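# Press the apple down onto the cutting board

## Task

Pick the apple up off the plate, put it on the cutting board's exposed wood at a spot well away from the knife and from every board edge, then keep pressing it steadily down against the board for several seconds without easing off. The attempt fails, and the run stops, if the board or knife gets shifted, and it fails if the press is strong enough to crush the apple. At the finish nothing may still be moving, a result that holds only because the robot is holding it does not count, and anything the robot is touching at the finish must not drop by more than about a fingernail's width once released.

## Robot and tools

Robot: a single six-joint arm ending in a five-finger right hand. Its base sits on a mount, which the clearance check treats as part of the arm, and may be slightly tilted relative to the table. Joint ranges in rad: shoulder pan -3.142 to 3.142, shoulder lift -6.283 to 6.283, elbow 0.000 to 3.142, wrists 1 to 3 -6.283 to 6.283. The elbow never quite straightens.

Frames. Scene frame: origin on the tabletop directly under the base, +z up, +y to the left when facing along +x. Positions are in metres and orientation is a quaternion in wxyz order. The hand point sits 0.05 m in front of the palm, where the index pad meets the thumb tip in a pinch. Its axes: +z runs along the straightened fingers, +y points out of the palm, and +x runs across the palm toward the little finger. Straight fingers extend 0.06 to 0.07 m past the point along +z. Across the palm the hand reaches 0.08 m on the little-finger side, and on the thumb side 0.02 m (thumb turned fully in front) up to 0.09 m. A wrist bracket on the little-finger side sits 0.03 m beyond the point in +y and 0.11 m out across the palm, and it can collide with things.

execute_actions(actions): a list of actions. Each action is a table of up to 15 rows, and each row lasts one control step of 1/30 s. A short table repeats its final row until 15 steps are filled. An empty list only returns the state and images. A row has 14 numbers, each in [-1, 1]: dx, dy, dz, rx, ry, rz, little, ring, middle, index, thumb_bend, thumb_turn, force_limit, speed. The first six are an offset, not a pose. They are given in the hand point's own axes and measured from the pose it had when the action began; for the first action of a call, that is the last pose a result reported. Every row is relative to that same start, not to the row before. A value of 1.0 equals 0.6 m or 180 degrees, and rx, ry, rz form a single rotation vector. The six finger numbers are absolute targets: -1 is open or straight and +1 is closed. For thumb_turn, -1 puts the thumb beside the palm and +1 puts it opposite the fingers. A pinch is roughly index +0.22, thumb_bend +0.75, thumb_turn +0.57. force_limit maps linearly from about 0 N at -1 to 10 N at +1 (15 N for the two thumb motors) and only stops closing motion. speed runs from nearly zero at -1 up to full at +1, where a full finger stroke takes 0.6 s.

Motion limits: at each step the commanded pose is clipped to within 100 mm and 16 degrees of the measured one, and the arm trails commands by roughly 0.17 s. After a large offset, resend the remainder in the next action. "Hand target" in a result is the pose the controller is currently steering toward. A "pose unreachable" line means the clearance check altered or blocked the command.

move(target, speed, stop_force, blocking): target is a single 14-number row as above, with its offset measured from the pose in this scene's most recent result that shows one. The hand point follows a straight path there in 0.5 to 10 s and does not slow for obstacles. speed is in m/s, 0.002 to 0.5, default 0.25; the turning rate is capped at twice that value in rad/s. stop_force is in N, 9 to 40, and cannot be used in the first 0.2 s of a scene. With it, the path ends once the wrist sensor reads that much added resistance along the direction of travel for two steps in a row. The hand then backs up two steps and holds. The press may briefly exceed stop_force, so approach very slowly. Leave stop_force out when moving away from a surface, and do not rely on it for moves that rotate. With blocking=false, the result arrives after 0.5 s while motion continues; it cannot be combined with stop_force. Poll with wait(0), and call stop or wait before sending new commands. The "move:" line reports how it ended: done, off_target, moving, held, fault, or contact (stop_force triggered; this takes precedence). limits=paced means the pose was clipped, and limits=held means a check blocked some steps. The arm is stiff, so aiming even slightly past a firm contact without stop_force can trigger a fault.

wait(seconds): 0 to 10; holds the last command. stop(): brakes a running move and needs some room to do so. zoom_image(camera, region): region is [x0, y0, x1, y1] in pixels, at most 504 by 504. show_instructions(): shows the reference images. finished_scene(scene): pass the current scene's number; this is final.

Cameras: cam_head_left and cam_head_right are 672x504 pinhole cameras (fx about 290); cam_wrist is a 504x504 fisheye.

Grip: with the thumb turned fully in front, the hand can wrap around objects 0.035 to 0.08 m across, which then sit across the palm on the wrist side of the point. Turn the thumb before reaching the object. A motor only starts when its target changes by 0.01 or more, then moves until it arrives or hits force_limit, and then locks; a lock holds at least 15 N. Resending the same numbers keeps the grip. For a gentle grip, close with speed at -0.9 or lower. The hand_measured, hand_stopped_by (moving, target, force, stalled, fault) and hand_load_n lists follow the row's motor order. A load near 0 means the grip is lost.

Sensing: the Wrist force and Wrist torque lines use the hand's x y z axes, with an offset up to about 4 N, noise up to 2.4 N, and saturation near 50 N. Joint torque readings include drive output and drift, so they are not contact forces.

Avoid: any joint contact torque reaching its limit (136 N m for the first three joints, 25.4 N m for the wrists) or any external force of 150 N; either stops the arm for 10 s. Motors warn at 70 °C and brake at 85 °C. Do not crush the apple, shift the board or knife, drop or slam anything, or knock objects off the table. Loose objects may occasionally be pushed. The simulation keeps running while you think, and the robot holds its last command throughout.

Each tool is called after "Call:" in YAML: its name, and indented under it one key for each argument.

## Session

Call:
execute_actions:
  actions: []

Scene clock: 0.00 s.
end_effector_position=(+0.1833, -0.0932, +0.1823) hand_measured=(-1.000, -1.000, -1.000, -1.000, -1.000, -1.000) hand_load_n=(+0.0, +0.0, +0.0, +0.0, +0.0, +0.0) hand_stopped_by=(target, target, target, target, target, target) hand_force_limit=0.00 hand_speed=-0.80 end_effector_quat_wxyz=(-0.268, -0.239, +0.913, -0.191) end_effector_velocity=(-0.001, +0.000, +0.000) end_effector_angular_velocity=(+0.000, +0.003, -0.000)
Joint positions: [-0.693 -0.849  2.225  0.282  2.029 -2.753]
Joint velocities: [ 0.    -0.     0.001  0.001  0.002  0.   ]
Joint torques (N m, as the arm reports them, + toward a larger angle): no reading
Wrist force (N, on the end effector, along its own x y z axes, offset not removed): no reading
Wrist torque (N m, same axes, about the end effector's origin, offset not removed): no reading
Hand target: +0.183, -0.093, +0.182; -0.268, -0.239, +0.913, -0.191

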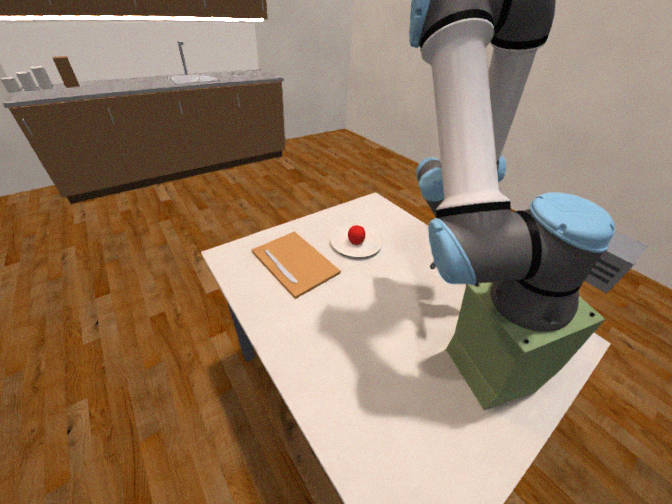

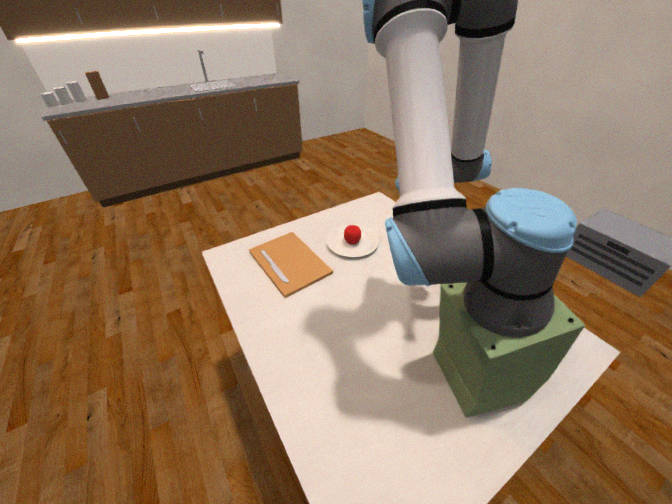

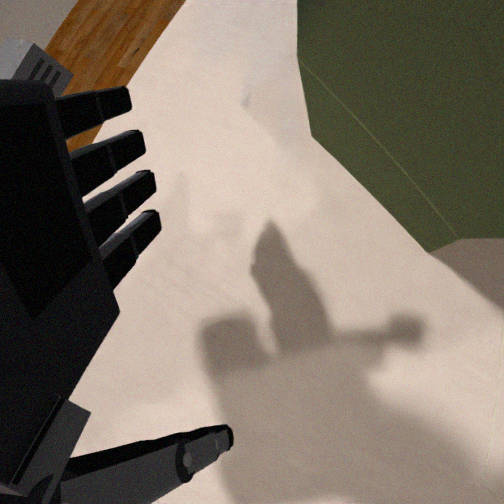

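Call:
move:
  target: [-0.6273,-0.3777,-0.2697,0.157,-0.1673,0.1099,-1,-1,-1,-1,-1,1,0,0.5]
  speed: 0.35

Scene clock: 3.47 s.
end_effector_position=(+0.6489, -0.0745, +0.1400) hand_measured=(-1.000, -1.000, -1.000, -1.000, -1.000, +1.000) hand_load_n=(+0.0, +0.0, +0.0, +0.0, +0.0, +0.0) hand_stopped_by=(target, target, target, target, target, target) hand_force_limit=0.00 hand_speed=0.50 end_effector_quat_wxyz=(+0.076, -0.181, +0.904, -0.379) end_effector_velocity=(+0.003, -0.000, -0.002) end_effector_angular_velocity=(-0.001, -0.002, +0.000)
Joint positions: [-0.223 -0.609  1.359  0.335  2.011 -2.208]
Joint velocities: [ 0.001  0.007 -0.01   0.001  0.001  0.001]
Joint torques (N m, as the arm reports them, + toward a larger angle): [ -2.72 -36.37 -27.34   2.79   2.15   1.23]
Wrist force (N, on the end effector, along its own x y z axes, offset not removed): [0.0 -0.2 2.7]
Wrist torque (N m, same axes, about the end effector's origin, offset not removed): [-0.05 -0.01 -0.16]
Hand target: +0.649, -0.075, +0.140; +0.076, -0.181, +0.904, -0.379
Off the commanded pose: 0.001 m, 0 deg.
move: done

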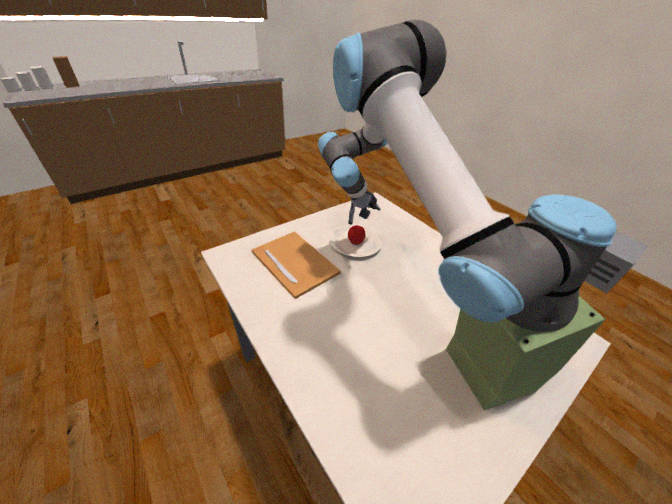

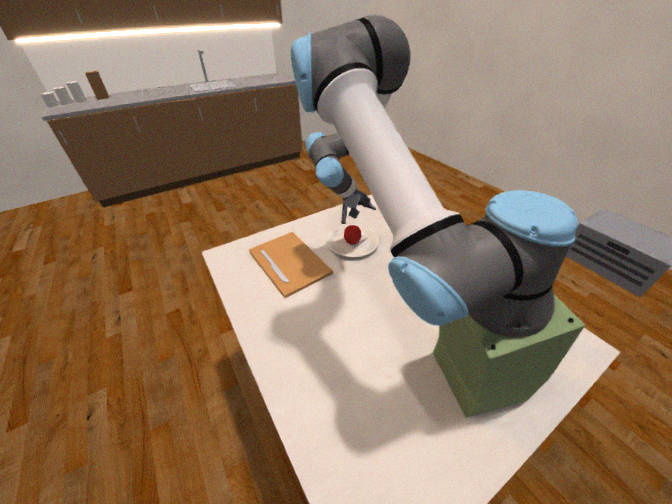

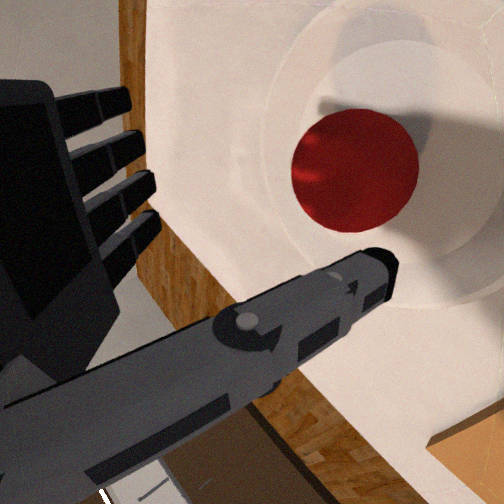

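Call:
move:
  target: [-0.0083,0.1095,0.114,0,0,0,-0.8,-0.8,-0.8,-0.8,-1,1,0,0.5]
  speed: 0.1
  stop_force: 10

Scene clock: 5.50 s.
end_effector_position=(+0.6546, -0.0751, +0.0456) hand_measured=(-0.800, -0.800, -0.800, -0.800, -1.000, +1.000) hand_load_n=(+0.0, +0.0, +0.0, +0.0, +0.0, +0.0) hand_stopped_by=(target, target, target, target, target, target) hand_force_limit=0.00 hand_speed=0.50 end_effector_quat_wxyz=(+0.076, -0.181, +0.904, -0.379) end_effector_velocity=(+0.001, +0.000, -0.002) end_effector_angular_velocity=(+0.002, +0.000, +0.001)
Joint positions: [-0.185 -0.421  1.257  0.265  2.029 -2.171]
Joint velocities: [ 0.     0.005 -0.006  0.    -0.002  0.001]
Joint torques (N m, as the arm reports them, + toward a larger angle): [ -2.89 -39.01 -25.89   0.06   2.3    1.22]
Wrist force (N, on the end effector, along its own x y z axes, offset not removed): [-0.6 -0.9 2.2]
Wrist torque (N m, same axes, about the end effector's origin, offset not removed): [-0.09 0.06 -0.33]
Hand target: +0.655, -0.075, +0.045; +0.076, -0.181, +0.904, -0.379
Off the commanded pose: 0.000 m, 0 deg.
move: done

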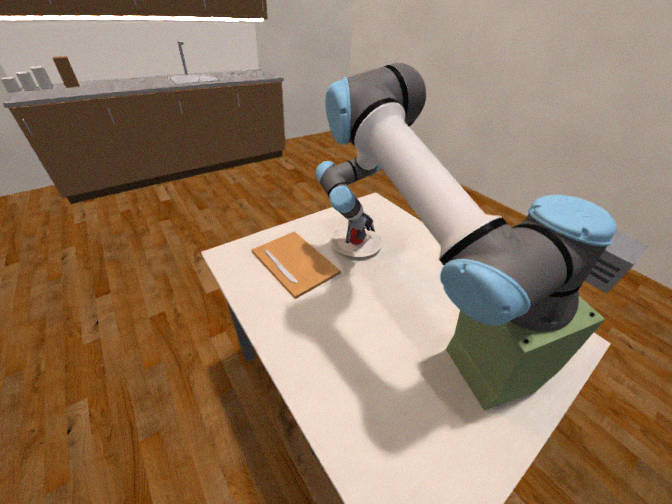

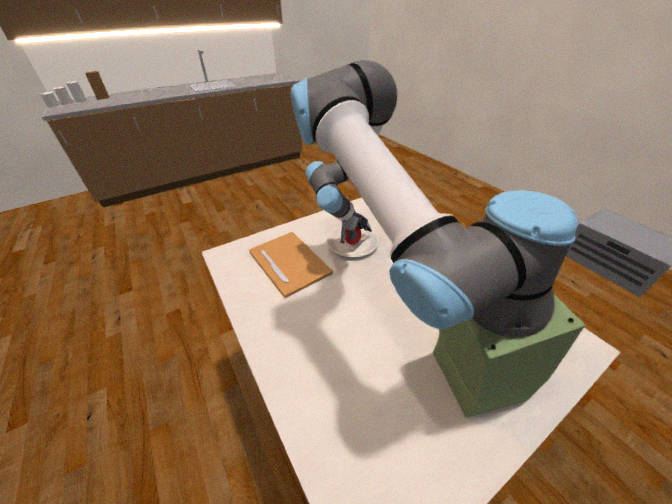

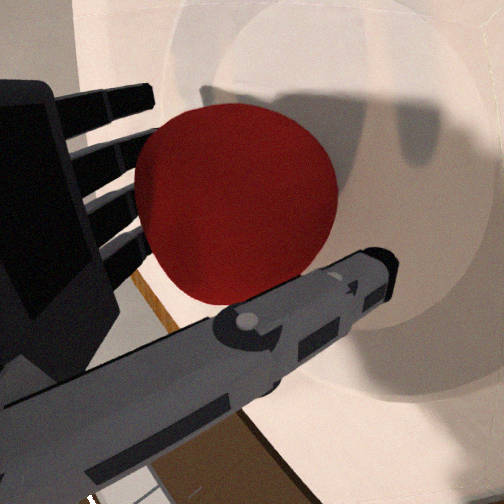

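Call:
execute_actions:
  actions:
    - [[0,0.0107,0.0105,0,0,0,-0.7,-0.7,-0.7,-0.7,-0.85,1,0,0.3]]
    - [[0,0,0,0,0,0,0.6,0.6,0.6,0.6,0.6,1,0.4,-0.5]]
    - [[0,0,0,0,0,0,0.6,0.6,0.6,0.6,0.6,1,0.4,-0.5]]
    - [[0,0,0,0,0,0,0.6,0.6,0.6,0.6,0.6,1,0.4,-0.5]]

Scene clock: 7.83 s.
end_effector_position=(+0.6546, -0.0751, +0.0368) hand_measured=(+0.210, -0.178, -0.234, -0.100, -0.556, +1.000) hand_load_n=(+9.0, +4.0, +0.5, +11.0, +16.5, +7.0) hand_stopped_by=(force, force, force, force, force, target) hand_force_limit=0.40 hand_speed=-0.50 end_effector_quat_wxyz=(+0.076, -0.181, +0.904, -0.379) end_effector_velocity=(-0.001, +0.000, +0.000) end_effector_angular_velocity=(+0.000, +0.001, -0.001)
Joint positions: [-0.181 -0.403  1.247  0.259  2.03  -2.168]
Joint velocities: [ 0.    -0.001  0.001  0.001  0.     0.001]
Joint torques (N m, as the arm reports them, + toward a larger angle): [ -7.2  -50.8  -13.29   1.8    1.83   0.26]
Wrist force (N, on the end effector, along its own x y z axes, offset not removed): [-0.9 1.2 4.3]
Wrist torque (N m, same axes, about the end effector's origin, offset not removed): [-0.03 0.08 -0.14]
Hand target: +0.655, -0.075, +0.037; +0.076, -0.181, +0.904, -0.379
Off the commanded pose: 0.000 m, 0 deg.

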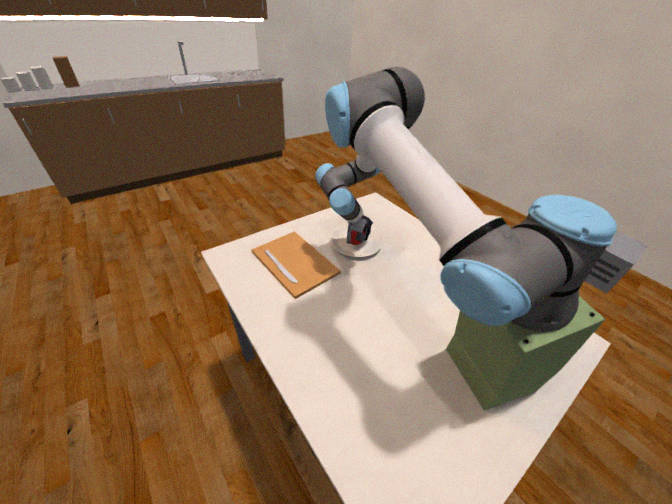

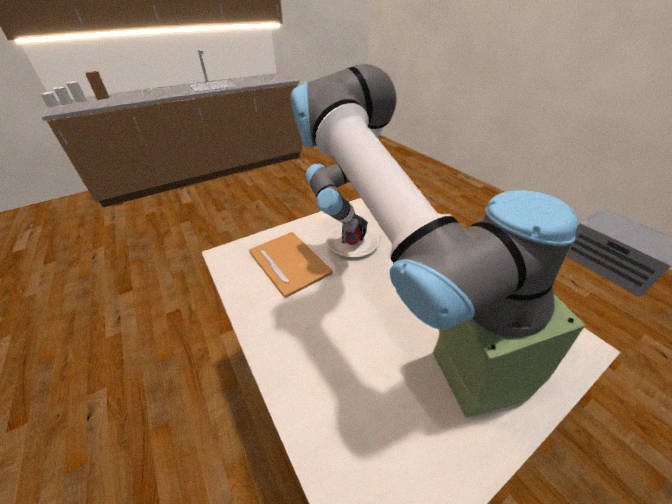

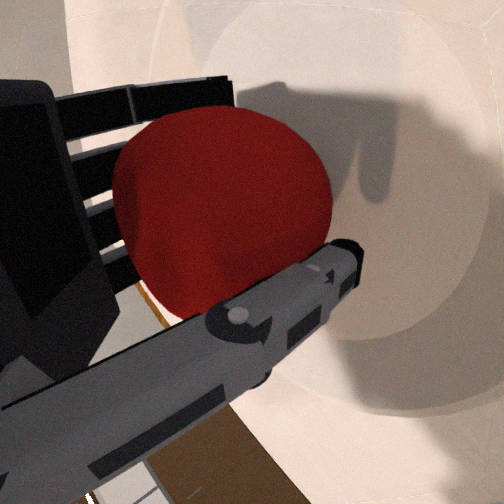

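Call:
move:
  target: [-0.1833,0.1645,-0.3638,0.0444,0,0,0.6,0.6,0.6,0.6,0.6,1,0.4,-0.5]
  speed: 0.25

Call:
zoom_image:
  camera: "cam_head_left"
  region: [240, 210, 360, 310]

Scene clock: 10.70 s.
end_effector_position=(+0.6698, +0.1744, +0.1190) hand_measured=(+0.210, -0.178, -0.234, -0.100, -0.556, +1.000) hand_load_n=(+9.0, +4.0, +0.5, +11.0, +16.5, +7.0) hand_stopped_by=(force, force, force, force, force, target) hand_force_limit=0.40 hand_speed=-0.50 end_effector_quat_wxyz=(+0.088, -0.175, +0.876, -0.441) end_effector_velocity=(+0.001, +0.002, +0.001) end_effector_angular_velocity=(-0.002, +0.002, -0.005)
Joint positions: [ 0.251 -0.4    0.92   0.805  2.317 -1.709]
Joint velocities: [ 0.003  0.008 -0.017  0.02   0.003  0.011]
Joint torques (N m, as the arm reports them, + toward a larger angle): [ -0.54 -44.57 -26.41   4.19   2.55   1.63]
Wrist force (N, on the end effector, along its own x y z axes, offset not removed): [-1.1 1.3 3.8]
Wrist torque (N m, same axes, about the end effector's origin, offset not removed): [0.03 0.12 -0.13]
Hand target: +0.670, +0.175, +0.119; +0.088, -0.175, +0.876, -0.441
Off the commanded pose: 0.001 m, 0 deg.
move: done

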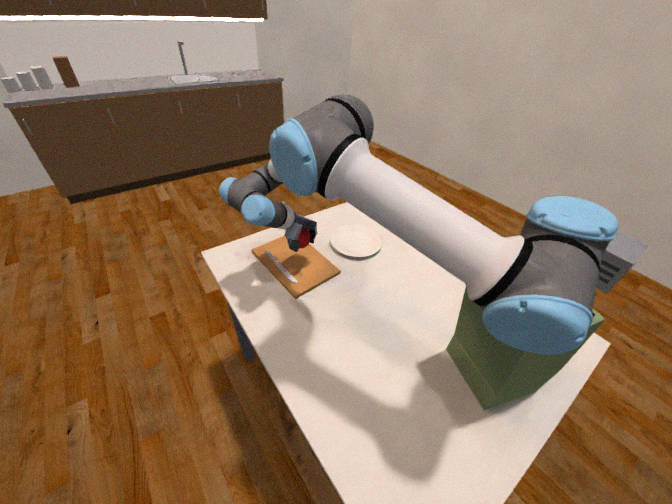

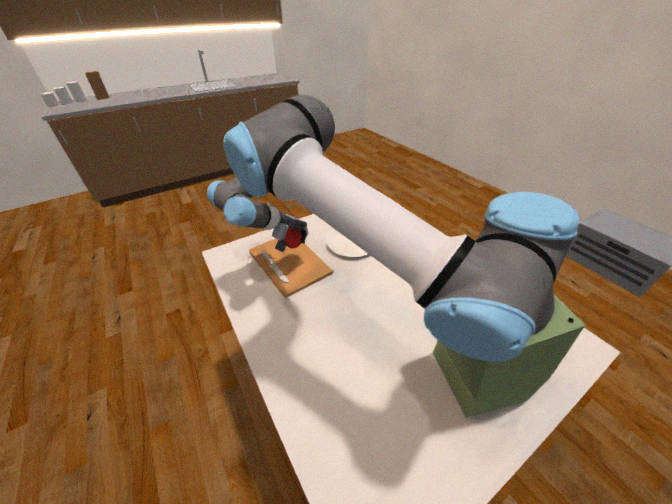

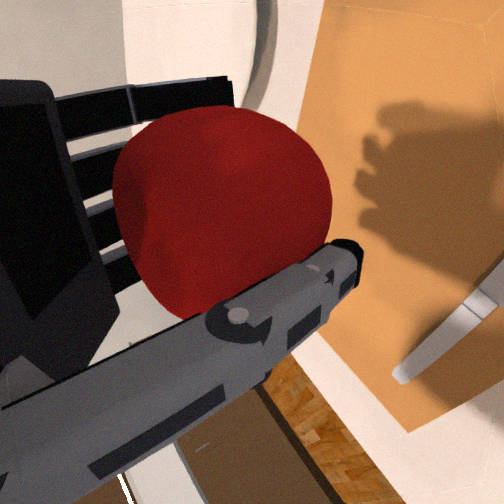

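Region (240, 210, 360, 310) of cam_head_left's 672x504 image, scaled by 4.200, with more detail than that image has.

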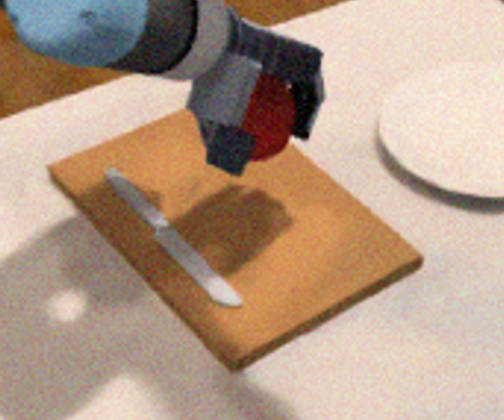

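Call:
move:
  target: [0,0.083,0.0616,0,0,0,0.6,0.6,0.6,0.6,0.6,1,0.4,-0.5]
  speed: 0.1

Call:
move:
  target: [0,0.0335,0.0248,0,0,0,0.6,0.6,0.6,0.6,0.6,1,0.4,-0.5]
  speed: 0.006
  stop_force: 18

Call:
wait:
  seconds: 1.5

Scene clock: 12.57 s.
end_effector_position=(+0.6699, +0.1743, +0.0573) hand_measured=(+0.210, -0.178, -0.234, -0.100, -0.556, +1.000) hand_load_n=(+9.0, +4.0, +0.5, +11.0, +16.5, +7.0) hand_stopped_by=(force, force, force, force, force, target) hand_force_limit=0.40 hand_speed=-0.50 end_effector_quat_wxyz=(+0.088, -0.175, +0.876, -0.441) end_effector_velocity=(+0.001, +0.000, -0.003) end_effector_angular_velocity=(+0.002, +0.000, -0.001)
Joint positions: [ 0.268 -0.275  0.829  0.786  2.321 -1.686]
Joint velocities: [ 0.     0.008 -0.01   0.002 -0.002  0.002]
Joint torques (N m, as the arm reports them, + toward a larger angle): [ -0.13 -45.34 -27.73   4.05   2.86   1.49]
Wrist force (N, on the end effector, along its own x y z axes, offset not removed): [-0.9 0.7 3.1]
Wrist torque (N m, same axes, about the end effector's origin, offset not removed): [-0.09 0.13 -0.11]
Hand target: +0.670, +0.174, +0.057; +0.088, -0.175, +0.876, -0.441
Off the commanded pose: 0.000 m, 0 deg.
move: done

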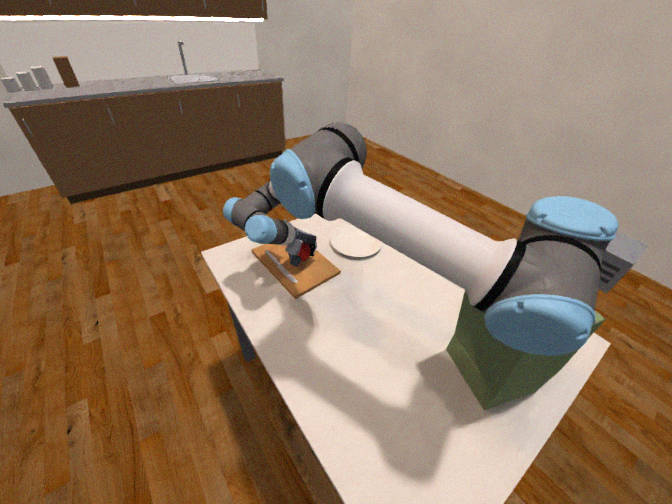

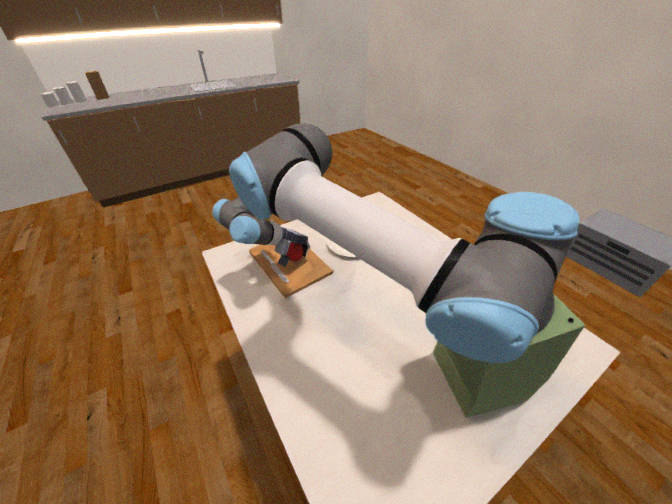

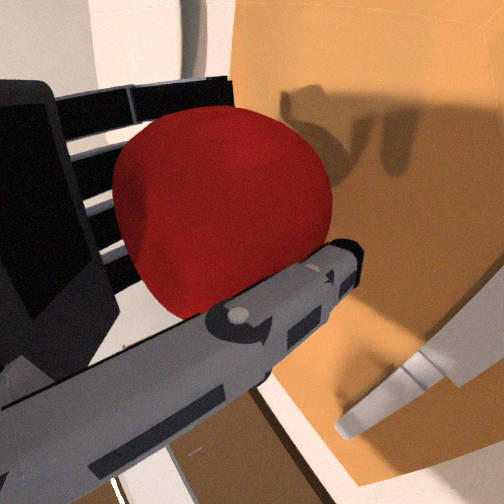

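Scene clock: 15.00 s.
end_effector_position=(+0.6700, +0.1744, +0.0452) hand_measured=(+0.210, -0.178, -0.232, -0.100, -0.556, +1.000) hand_load_n=(+8.5, +4.0, +0.5, +10.0, +15.5, +6.0) hand_stopped_by=(force, force, force, force, force, target) hand_force_limit=0.40 hand_speed=-0.50 end_effector_quat_wxyz=(+0.089, -0.175, +0.876, -0.441) end_effector_velocity=(-0.001, +0.000, +0.001) end_effector_angular_velocity=(+0.001, +0.000, -0.001)
Joint positions: [ 0.271 -0.248  0.805  0.785  2.322 -1.682]
Joint velocities: [-0.    -0.004  0.004 -0.    -0.001  0.001]
Joint torques (N m, as the arm reports them, + toward a larger angle): [ -9.27 -48.22   2.09   0.23  -1.67  -0.38]
Wrist force (N, on the end effector, along its own x y z axes, offset not removed): [0.2 -15.5 -10.4]
Wrist torque (N m, same axes, about the end effector's origin, offset not removed): [-0.24 0.67 -0.73]
Hand target: +0.670, +0.174, +0.045; +0.089, -0.175, +0.876, -0.441
Off the commanded pose: 0.013 m, 0 deg.
move: contact

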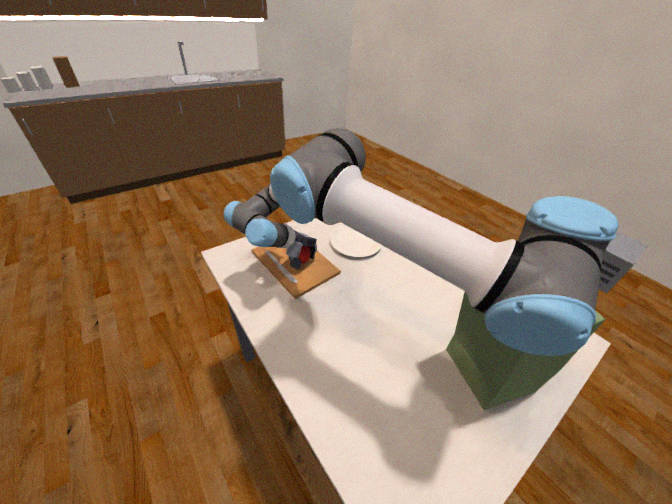

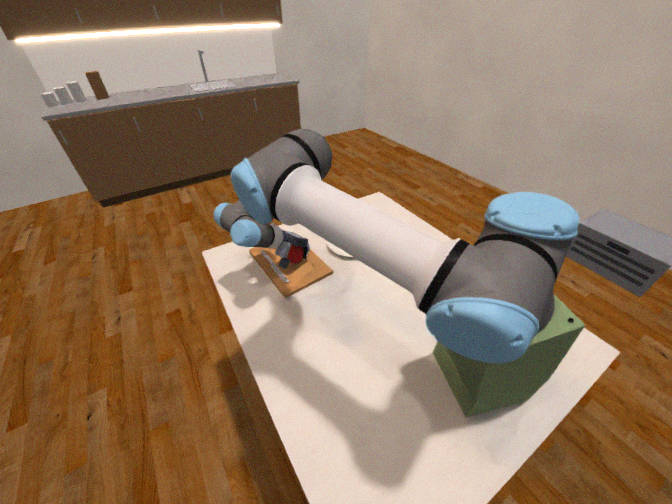

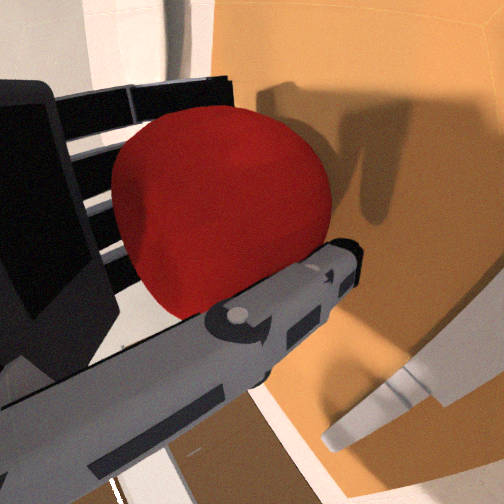

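Scene clock: 16.50 s.
end_effector_position=(+0.6699, +0.1743, +0.0455) hand_measured=(+0.210, -0.178, -0.232, -0.100, -0.556, +1.000) hand_load_n=(+8.5, +4.0, +0.5, +10.5, +15.5, +6.5) hand_stopped_by=(force, force, force, force, force, target) hand_force_limit=0.40 hand_speed=-0.50 end_effector_quat_wxyz=(+0.089, -0.175, +0.876, -0.441) end_effector_velocity=(-0.000, +0.000, -0.000) end_effector_angular_velocity=(+0.001, +0.002, +0.000)
Joint positions: [ 0.271 -0.249  0.806  0.785  2.322 -1.682]
Joint velocities: [ 0.    -0.     0.     0.001 -0.002 -0.   ]
Joint torques (N m, as the arm reports them, + toward a larger angle): [-15.9  -50.82   1.62   2.52  -1.55  -1.17]
Wrist force (N, on the end effector, along its own x y z axes, offset not removed): [-1.4 -12.4 -6.4]
Wrist torque (N m, same axes, about the end effector's origin, offset not removed): [-0.49 0.47 -0.59]
Hand target: +0.670, +0.174, +0.045; +0.089, -0.175, +0.876, -0.441
Off the commanded pose: 0.013 m, 0 deg.
wait: 1.50 s; at rest by 0.17 s

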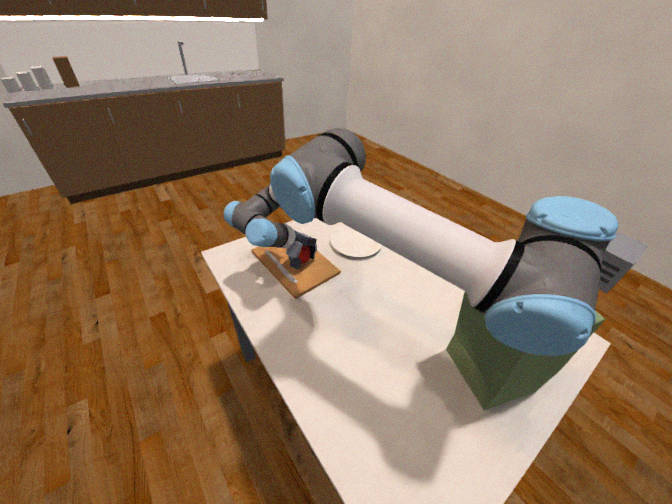

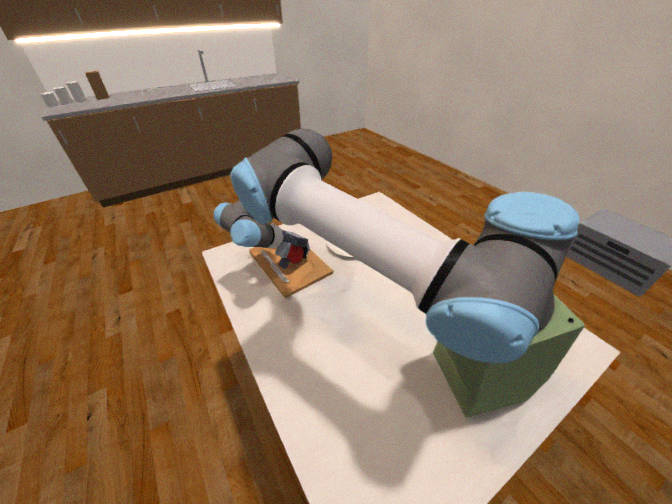

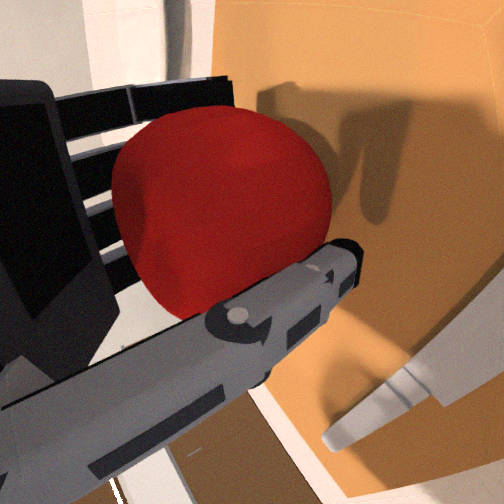

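Press is about 14 N through the apple; I'll match the ~20 N that worked last time.

Call:
execute_actions:
  actions:
    - [[0,0.00047,0.00035,0,0,0,0.6,0.6,0.6,0.6,0.6,1,0.4,-0.5]]

Call:
wait:
  seconds: 7

Call:
zoom_image:
  camera: "cam_head_left"
  region: [240, 210, 360, 310]

Scene clock: 17.33 s.
end_effector_position=(+0.6700, +0.1742, +0.0452) hand_measured=(+0.210, -0.178, -0.232, -0.100, -0.556, +1.000) hand_load_n=(+8.0, +3.5, +0.5, +10.0, +15.5, +6.0) hand_stopped_by=(force, force, force, force, force, target) hand_force_limit=0.40 hand_speed=-0.50 end_effector_quat_wxyz=(+0.088, -0.175, +0.876, -0.441) end_effector_velocity=(-0.001, -0.000, -0.001) end_effector_angular_velocity=(+0.002, +0.002, -0.001)
Joint positions: [ 0.271 -0.248  0.806  0.785  2.322 -1.682]
Joint velocities: [-0.     0.001  0.001 -0.    -0.002  0.001]
Joint torques (N m, as the arm reports them, + toward a larger angle): [  1.8  -31.54 -23.5    1.87  -0.77   1.49]
Wrist force (N, on the end effector, along its own x y z axes, offset not removed): [-1.3 -15.8 -10.1]
Wrist torque (N m, same axes, about the end effector's origin, offset not removed): [-0.45 0.65 -0.71]
Hand target: +0.670, +0.174, +0.045; +0.089, -0.175, +0.876, -0.441
Off the commanded pose: 0.000 m, 0 deg.

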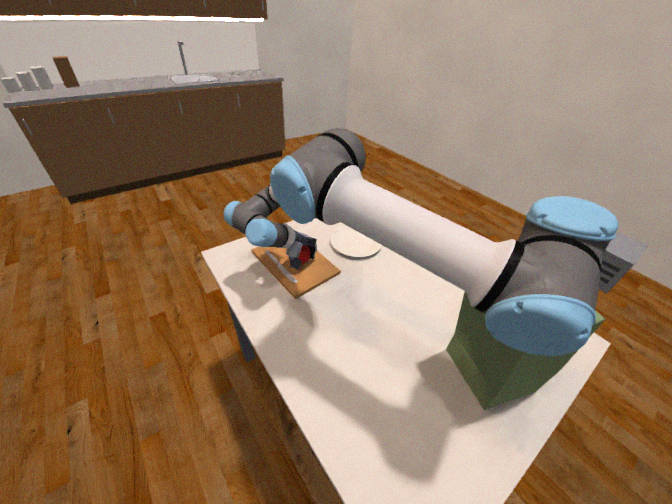

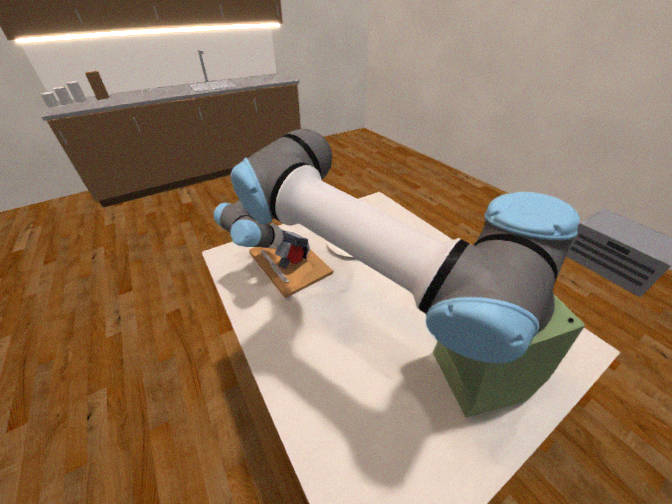

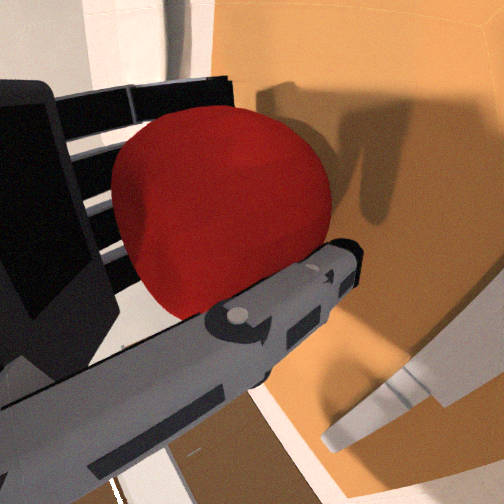

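Scene clock: 24.33 s.
end_effector_position=(+0.6699, +0.1743, +0.0451) hand_measured=(+0.210, -0.178, -0.232, -0.100, -0.556, +1.000) hand_load_n=(+8.5, +4.0, +0.5, +10.0, +15.5, +6.0) hand_stopped_by=(force, force, force, force, force, target) hand_force_limit=0.40 hand_speed=-0.50 end_effector_quat_wxyz=(+0.089, -0.175, +0.876, -0.441) end_effector_velocity=(-0.001, +0.000, -0.001) end_effector_angular_velocity=(-0.000, +0.001, +0.000)
Joint positions: [ 0.271 -0.248  0.806  0.785  2.322 -1.682]
Joint velocities: [ 0.001  0.     0.001 -0.    -0.     0.   ]
Joint torques (N m, as the arm reports them, + toward a larger angle): [  1.13 -31.6  -21.28  -1.12  -0.11   1.48]
Wrist force (N, on the end effector, along its own x y z axes, offset not removed): [-0.8 -18.6 -11.5]
Wrist torque (N m, same axes, about the end effector's origin, offset not removed): [-0.68 0.62 -0.80]
Hand target: +0.670, +0.174, +0.045; +0.089, -0.175, +0.876, -0.441
Off the commanded pose: 0.000 m, 0 deg.
wait: 7.00 s; at rest by 0.17 s

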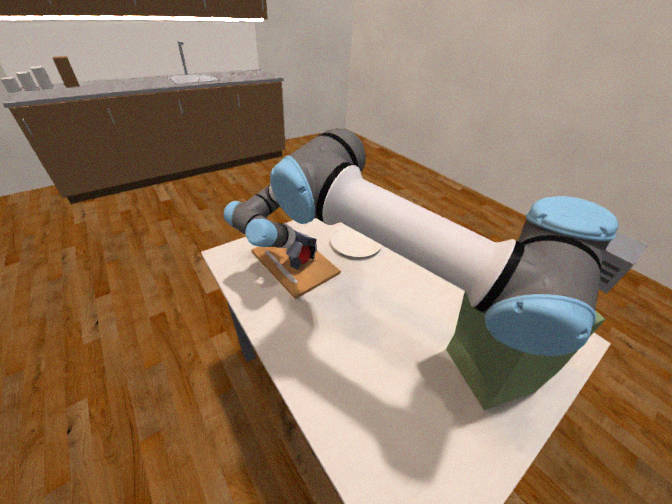

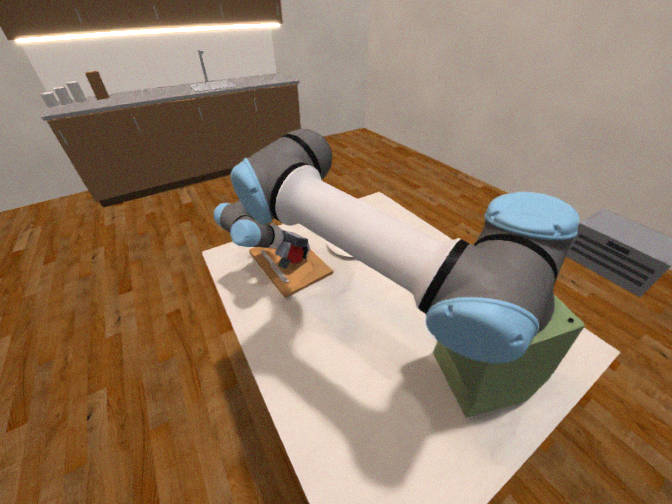

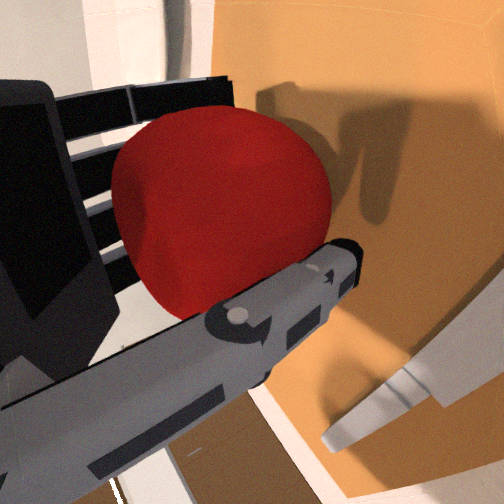

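Region (240, 210, 360, 310) of cam_head_left's 672x504 image, scaled by 4.200, with more detail than that image has.

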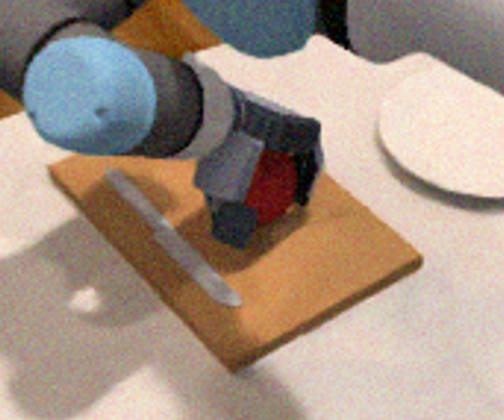

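Call:
finished_scene:
  scene: 2

The scene is finished: the task was done.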